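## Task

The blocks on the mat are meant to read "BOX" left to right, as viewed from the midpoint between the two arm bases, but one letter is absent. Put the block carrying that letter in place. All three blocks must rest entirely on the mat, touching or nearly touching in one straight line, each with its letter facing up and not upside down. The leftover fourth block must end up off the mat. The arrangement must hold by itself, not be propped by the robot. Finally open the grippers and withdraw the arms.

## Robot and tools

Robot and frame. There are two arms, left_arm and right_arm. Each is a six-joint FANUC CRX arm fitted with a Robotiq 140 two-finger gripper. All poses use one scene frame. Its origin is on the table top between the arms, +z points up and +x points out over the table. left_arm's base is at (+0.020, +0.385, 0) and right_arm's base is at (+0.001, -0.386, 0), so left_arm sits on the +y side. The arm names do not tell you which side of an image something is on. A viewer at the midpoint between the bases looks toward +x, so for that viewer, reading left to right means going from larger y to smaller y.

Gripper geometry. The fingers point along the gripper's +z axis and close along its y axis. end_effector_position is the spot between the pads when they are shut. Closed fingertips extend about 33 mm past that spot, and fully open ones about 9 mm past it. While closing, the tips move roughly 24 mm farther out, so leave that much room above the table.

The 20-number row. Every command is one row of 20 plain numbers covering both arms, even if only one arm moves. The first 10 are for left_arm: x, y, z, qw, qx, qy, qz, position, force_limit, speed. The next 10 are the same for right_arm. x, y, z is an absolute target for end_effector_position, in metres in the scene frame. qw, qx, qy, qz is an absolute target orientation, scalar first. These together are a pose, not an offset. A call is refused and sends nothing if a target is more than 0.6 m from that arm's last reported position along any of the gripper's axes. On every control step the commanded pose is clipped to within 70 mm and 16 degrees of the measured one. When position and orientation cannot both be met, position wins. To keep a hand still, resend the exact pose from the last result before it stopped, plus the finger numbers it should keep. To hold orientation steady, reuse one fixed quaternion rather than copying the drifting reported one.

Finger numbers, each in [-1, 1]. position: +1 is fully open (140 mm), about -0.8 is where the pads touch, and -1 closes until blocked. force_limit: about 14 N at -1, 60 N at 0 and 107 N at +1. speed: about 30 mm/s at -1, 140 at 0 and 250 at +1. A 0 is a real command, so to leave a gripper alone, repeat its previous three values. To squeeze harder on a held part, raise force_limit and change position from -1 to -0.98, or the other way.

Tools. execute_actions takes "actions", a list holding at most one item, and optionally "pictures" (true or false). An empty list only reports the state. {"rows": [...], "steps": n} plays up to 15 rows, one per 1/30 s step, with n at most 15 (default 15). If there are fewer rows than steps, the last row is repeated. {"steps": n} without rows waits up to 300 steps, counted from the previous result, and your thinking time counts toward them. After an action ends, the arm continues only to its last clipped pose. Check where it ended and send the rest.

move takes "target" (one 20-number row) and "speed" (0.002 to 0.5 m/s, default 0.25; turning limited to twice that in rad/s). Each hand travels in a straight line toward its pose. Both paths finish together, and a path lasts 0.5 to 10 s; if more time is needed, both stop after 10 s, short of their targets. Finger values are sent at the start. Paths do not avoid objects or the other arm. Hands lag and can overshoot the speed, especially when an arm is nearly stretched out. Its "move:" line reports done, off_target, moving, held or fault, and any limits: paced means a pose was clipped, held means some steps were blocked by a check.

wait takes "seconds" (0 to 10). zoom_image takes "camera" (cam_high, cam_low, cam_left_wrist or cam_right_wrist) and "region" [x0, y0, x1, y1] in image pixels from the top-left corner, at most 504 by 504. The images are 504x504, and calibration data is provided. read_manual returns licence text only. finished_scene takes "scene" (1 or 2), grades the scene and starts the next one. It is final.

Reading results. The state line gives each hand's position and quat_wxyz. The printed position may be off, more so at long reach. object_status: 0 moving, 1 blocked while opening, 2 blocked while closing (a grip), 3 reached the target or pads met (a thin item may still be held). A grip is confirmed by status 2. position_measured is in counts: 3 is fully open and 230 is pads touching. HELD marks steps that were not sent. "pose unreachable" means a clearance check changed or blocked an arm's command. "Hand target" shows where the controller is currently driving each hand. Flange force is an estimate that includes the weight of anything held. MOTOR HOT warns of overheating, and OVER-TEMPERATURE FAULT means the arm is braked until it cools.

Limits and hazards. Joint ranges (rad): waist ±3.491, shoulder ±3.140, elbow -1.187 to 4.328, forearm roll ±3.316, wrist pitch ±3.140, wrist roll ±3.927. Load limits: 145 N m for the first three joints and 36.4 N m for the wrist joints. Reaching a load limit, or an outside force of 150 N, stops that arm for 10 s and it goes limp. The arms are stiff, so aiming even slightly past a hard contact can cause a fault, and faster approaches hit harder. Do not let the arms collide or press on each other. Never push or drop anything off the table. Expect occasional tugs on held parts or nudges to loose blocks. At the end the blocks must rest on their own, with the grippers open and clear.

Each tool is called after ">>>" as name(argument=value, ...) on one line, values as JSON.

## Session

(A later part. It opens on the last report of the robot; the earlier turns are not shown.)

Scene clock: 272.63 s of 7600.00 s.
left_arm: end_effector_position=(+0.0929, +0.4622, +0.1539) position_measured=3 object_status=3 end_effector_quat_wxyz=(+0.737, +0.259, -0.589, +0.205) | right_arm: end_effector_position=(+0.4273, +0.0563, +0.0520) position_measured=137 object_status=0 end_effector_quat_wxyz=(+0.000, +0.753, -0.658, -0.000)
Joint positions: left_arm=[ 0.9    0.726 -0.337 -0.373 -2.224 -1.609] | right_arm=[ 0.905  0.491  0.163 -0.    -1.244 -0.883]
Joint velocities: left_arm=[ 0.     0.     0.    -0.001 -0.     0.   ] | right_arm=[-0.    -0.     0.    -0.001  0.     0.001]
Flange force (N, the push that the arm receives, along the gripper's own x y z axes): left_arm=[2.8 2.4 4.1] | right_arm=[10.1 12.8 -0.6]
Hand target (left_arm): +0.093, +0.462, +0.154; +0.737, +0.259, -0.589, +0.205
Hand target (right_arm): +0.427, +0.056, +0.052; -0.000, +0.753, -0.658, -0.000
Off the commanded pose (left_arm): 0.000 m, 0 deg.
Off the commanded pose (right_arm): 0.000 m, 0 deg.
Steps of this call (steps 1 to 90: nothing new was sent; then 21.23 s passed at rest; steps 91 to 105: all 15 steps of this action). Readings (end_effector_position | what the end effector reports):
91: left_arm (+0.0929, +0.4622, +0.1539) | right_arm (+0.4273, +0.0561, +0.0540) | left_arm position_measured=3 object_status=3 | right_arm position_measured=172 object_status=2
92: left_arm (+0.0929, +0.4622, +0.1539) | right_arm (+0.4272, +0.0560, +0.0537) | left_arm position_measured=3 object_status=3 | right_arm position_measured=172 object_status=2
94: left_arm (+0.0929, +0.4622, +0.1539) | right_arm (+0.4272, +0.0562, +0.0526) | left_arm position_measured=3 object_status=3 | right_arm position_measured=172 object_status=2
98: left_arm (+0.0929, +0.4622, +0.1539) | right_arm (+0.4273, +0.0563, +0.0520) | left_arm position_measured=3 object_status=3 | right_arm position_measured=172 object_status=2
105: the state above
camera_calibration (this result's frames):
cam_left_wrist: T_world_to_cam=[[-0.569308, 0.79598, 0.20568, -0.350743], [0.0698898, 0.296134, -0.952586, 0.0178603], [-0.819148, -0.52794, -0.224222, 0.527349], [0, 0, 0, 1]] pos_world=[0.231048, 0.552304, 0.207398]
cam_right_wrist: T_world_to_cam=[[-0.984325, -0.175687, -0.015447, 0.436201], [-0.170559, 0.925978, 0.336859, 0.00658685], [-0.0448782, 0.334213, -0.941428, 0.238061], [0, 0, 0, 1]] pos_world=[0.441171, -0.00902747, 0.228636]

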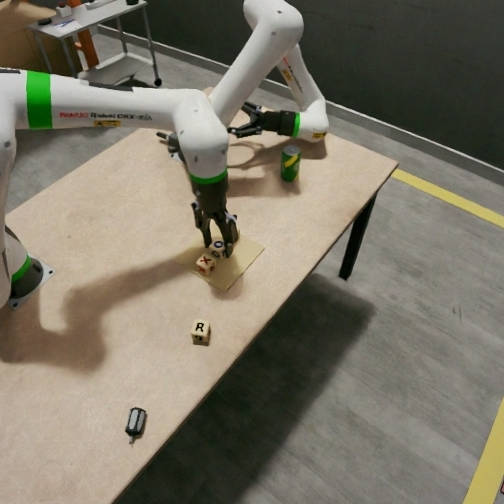

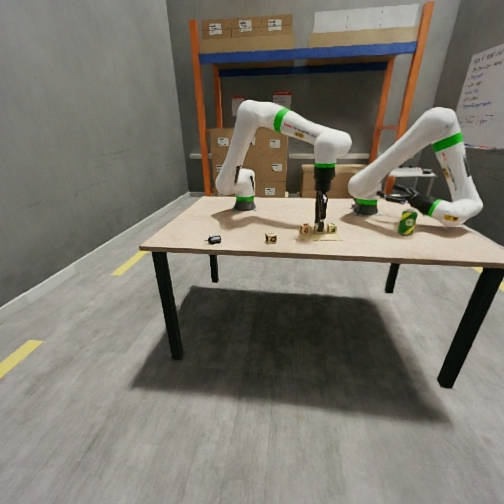

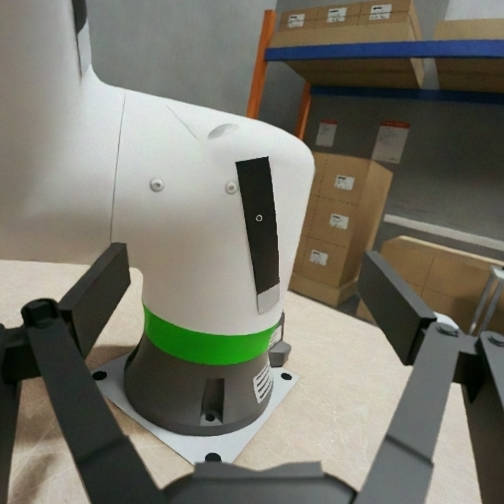

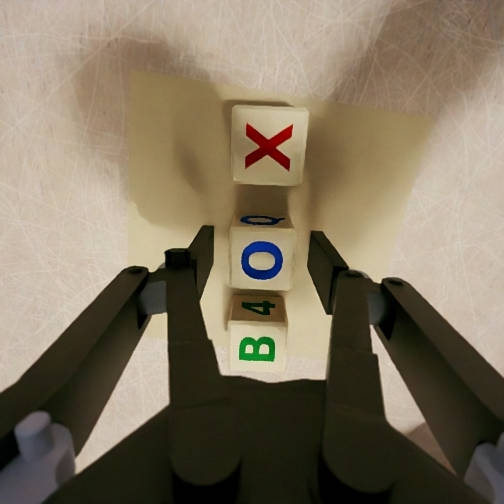

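>>> move(target=[0.0929, 0.4622, 0.1539, 0.737, 0.259, -0.589, 0.205, 1, 0, 0, 0.36, -0.14, 0.26, 0, 0.7530, -0.6580, 0, 0.7, 0.2, 1], speed=0.35)

Scene clock: 285.67 s of 7600.00 s.
left_arm: end_effector_position=(+0.0929, +0.4622, +0.1539) position_measured=3 object_status=3 end_effector_quat_wxyz=(+0.737, +0.259, -0.589, +0.205) | right_arm: end_effector_position=(+0.3603, -0.1397, +0.2599) position_measured=41 object_status=3 end_effector_quat_wxyz=(+0.000, +0.753, -0.658, -0.000)
Joint positions: left_arm=[ 0.9    0.726 -0.337 -0.373 -2.224 -1.609] | right_arm=[ 0.791 -0.033  0.017 -0.    -1.622 -0.77 ]
Joint velocities: left_arm=[ 0.     0.    -0.    -0.001  0.     0.   ] | right_arm=[-0.001 -0.001  0.    -0.    -0.    -0.   ]
Flange force (N, the push that the arm receives, along the gripper's own x y z axes): left_arm=[4.1 -0.3 4.3] | right_arm=[5.6 14.3 7.1]
Hand target (left_arm): +0.093, +0.462, +0.154; +0.737, +0.259, -0.589, +0.205
Hand target (right_arm): +0.360, -0.140, +0.260; +0.000, +0.753, -0.658, -0.000
Off the commanded pose (left_arm): 0.000 m, 0 deg.
Off the commanded pose (right_arm): 0.000 m, 0 deg.
After step 90, 8.77 s passed at rest.
move: done
camera_calibration (this result's frames):
cam_left_wrist: T_world_to_cam=[[-0.569307, 0.79598, 0.205682, -0.350744], [0.0698886, 0.296136, -0.952586, 0.0178592], [-0.819149, -0.527939, -0.224222, 0.527349], [0, 0, 0, 1]] pos_world=[0.231048, 0.552304, 0.207398]
cam_right_wrist: T_world_to_cam=[[-0.984411, -0.175241, -0.0150035, 0.339084], [-0.169986, 0.926043, 0.336969, 0.106358], [-0.0451569, 0.334267, -0.941396, 0.496414], [0, 0, 0, 1]] pos_world=[0.374294, -0.205006, 0.43657]

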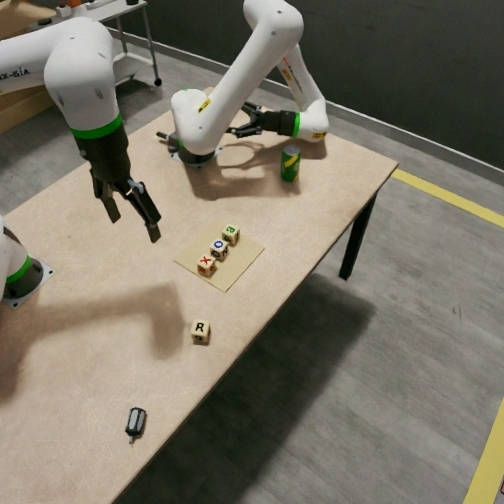

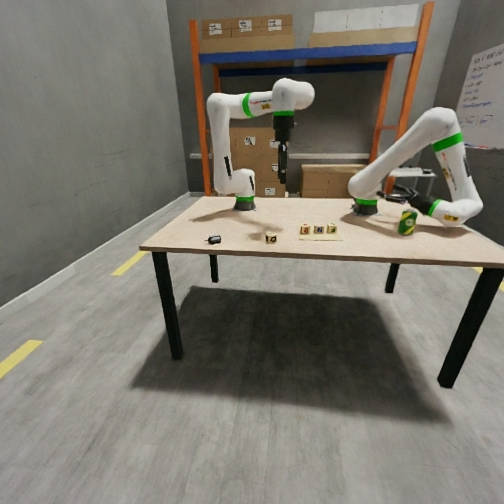

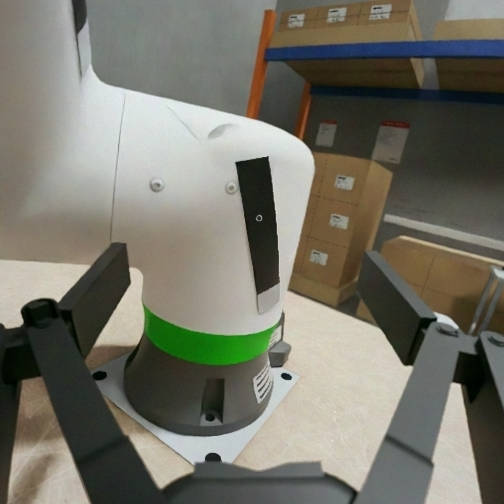

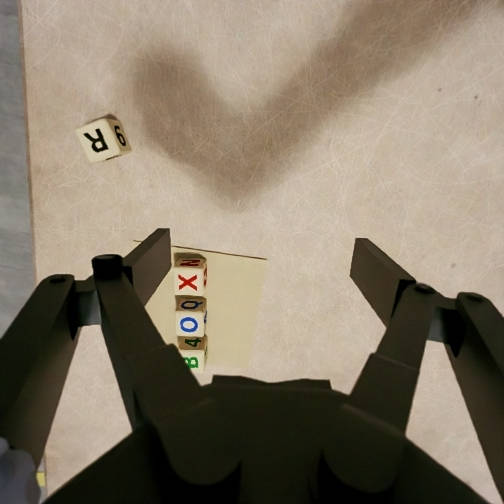

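>>> zoom_image(camera="cam_high", region=[165, 210, 275, 300])

Region (165, 210, 275, 300) of cam_high's 504x504 image, scaled by 4.582, with more detail than that image has; it fills the top 412 rows of this view, and the rest is white.

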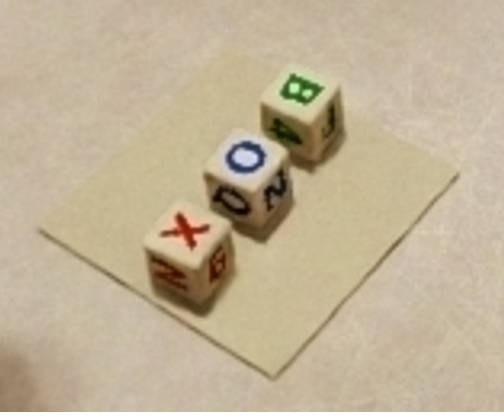

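B, O and X are in a straight row on the mat and the right way up. R is off the mat and the arm is clear, so I'll end scene 1.

>>> finished_scene(scene=1)

The scene is finished: the task was done.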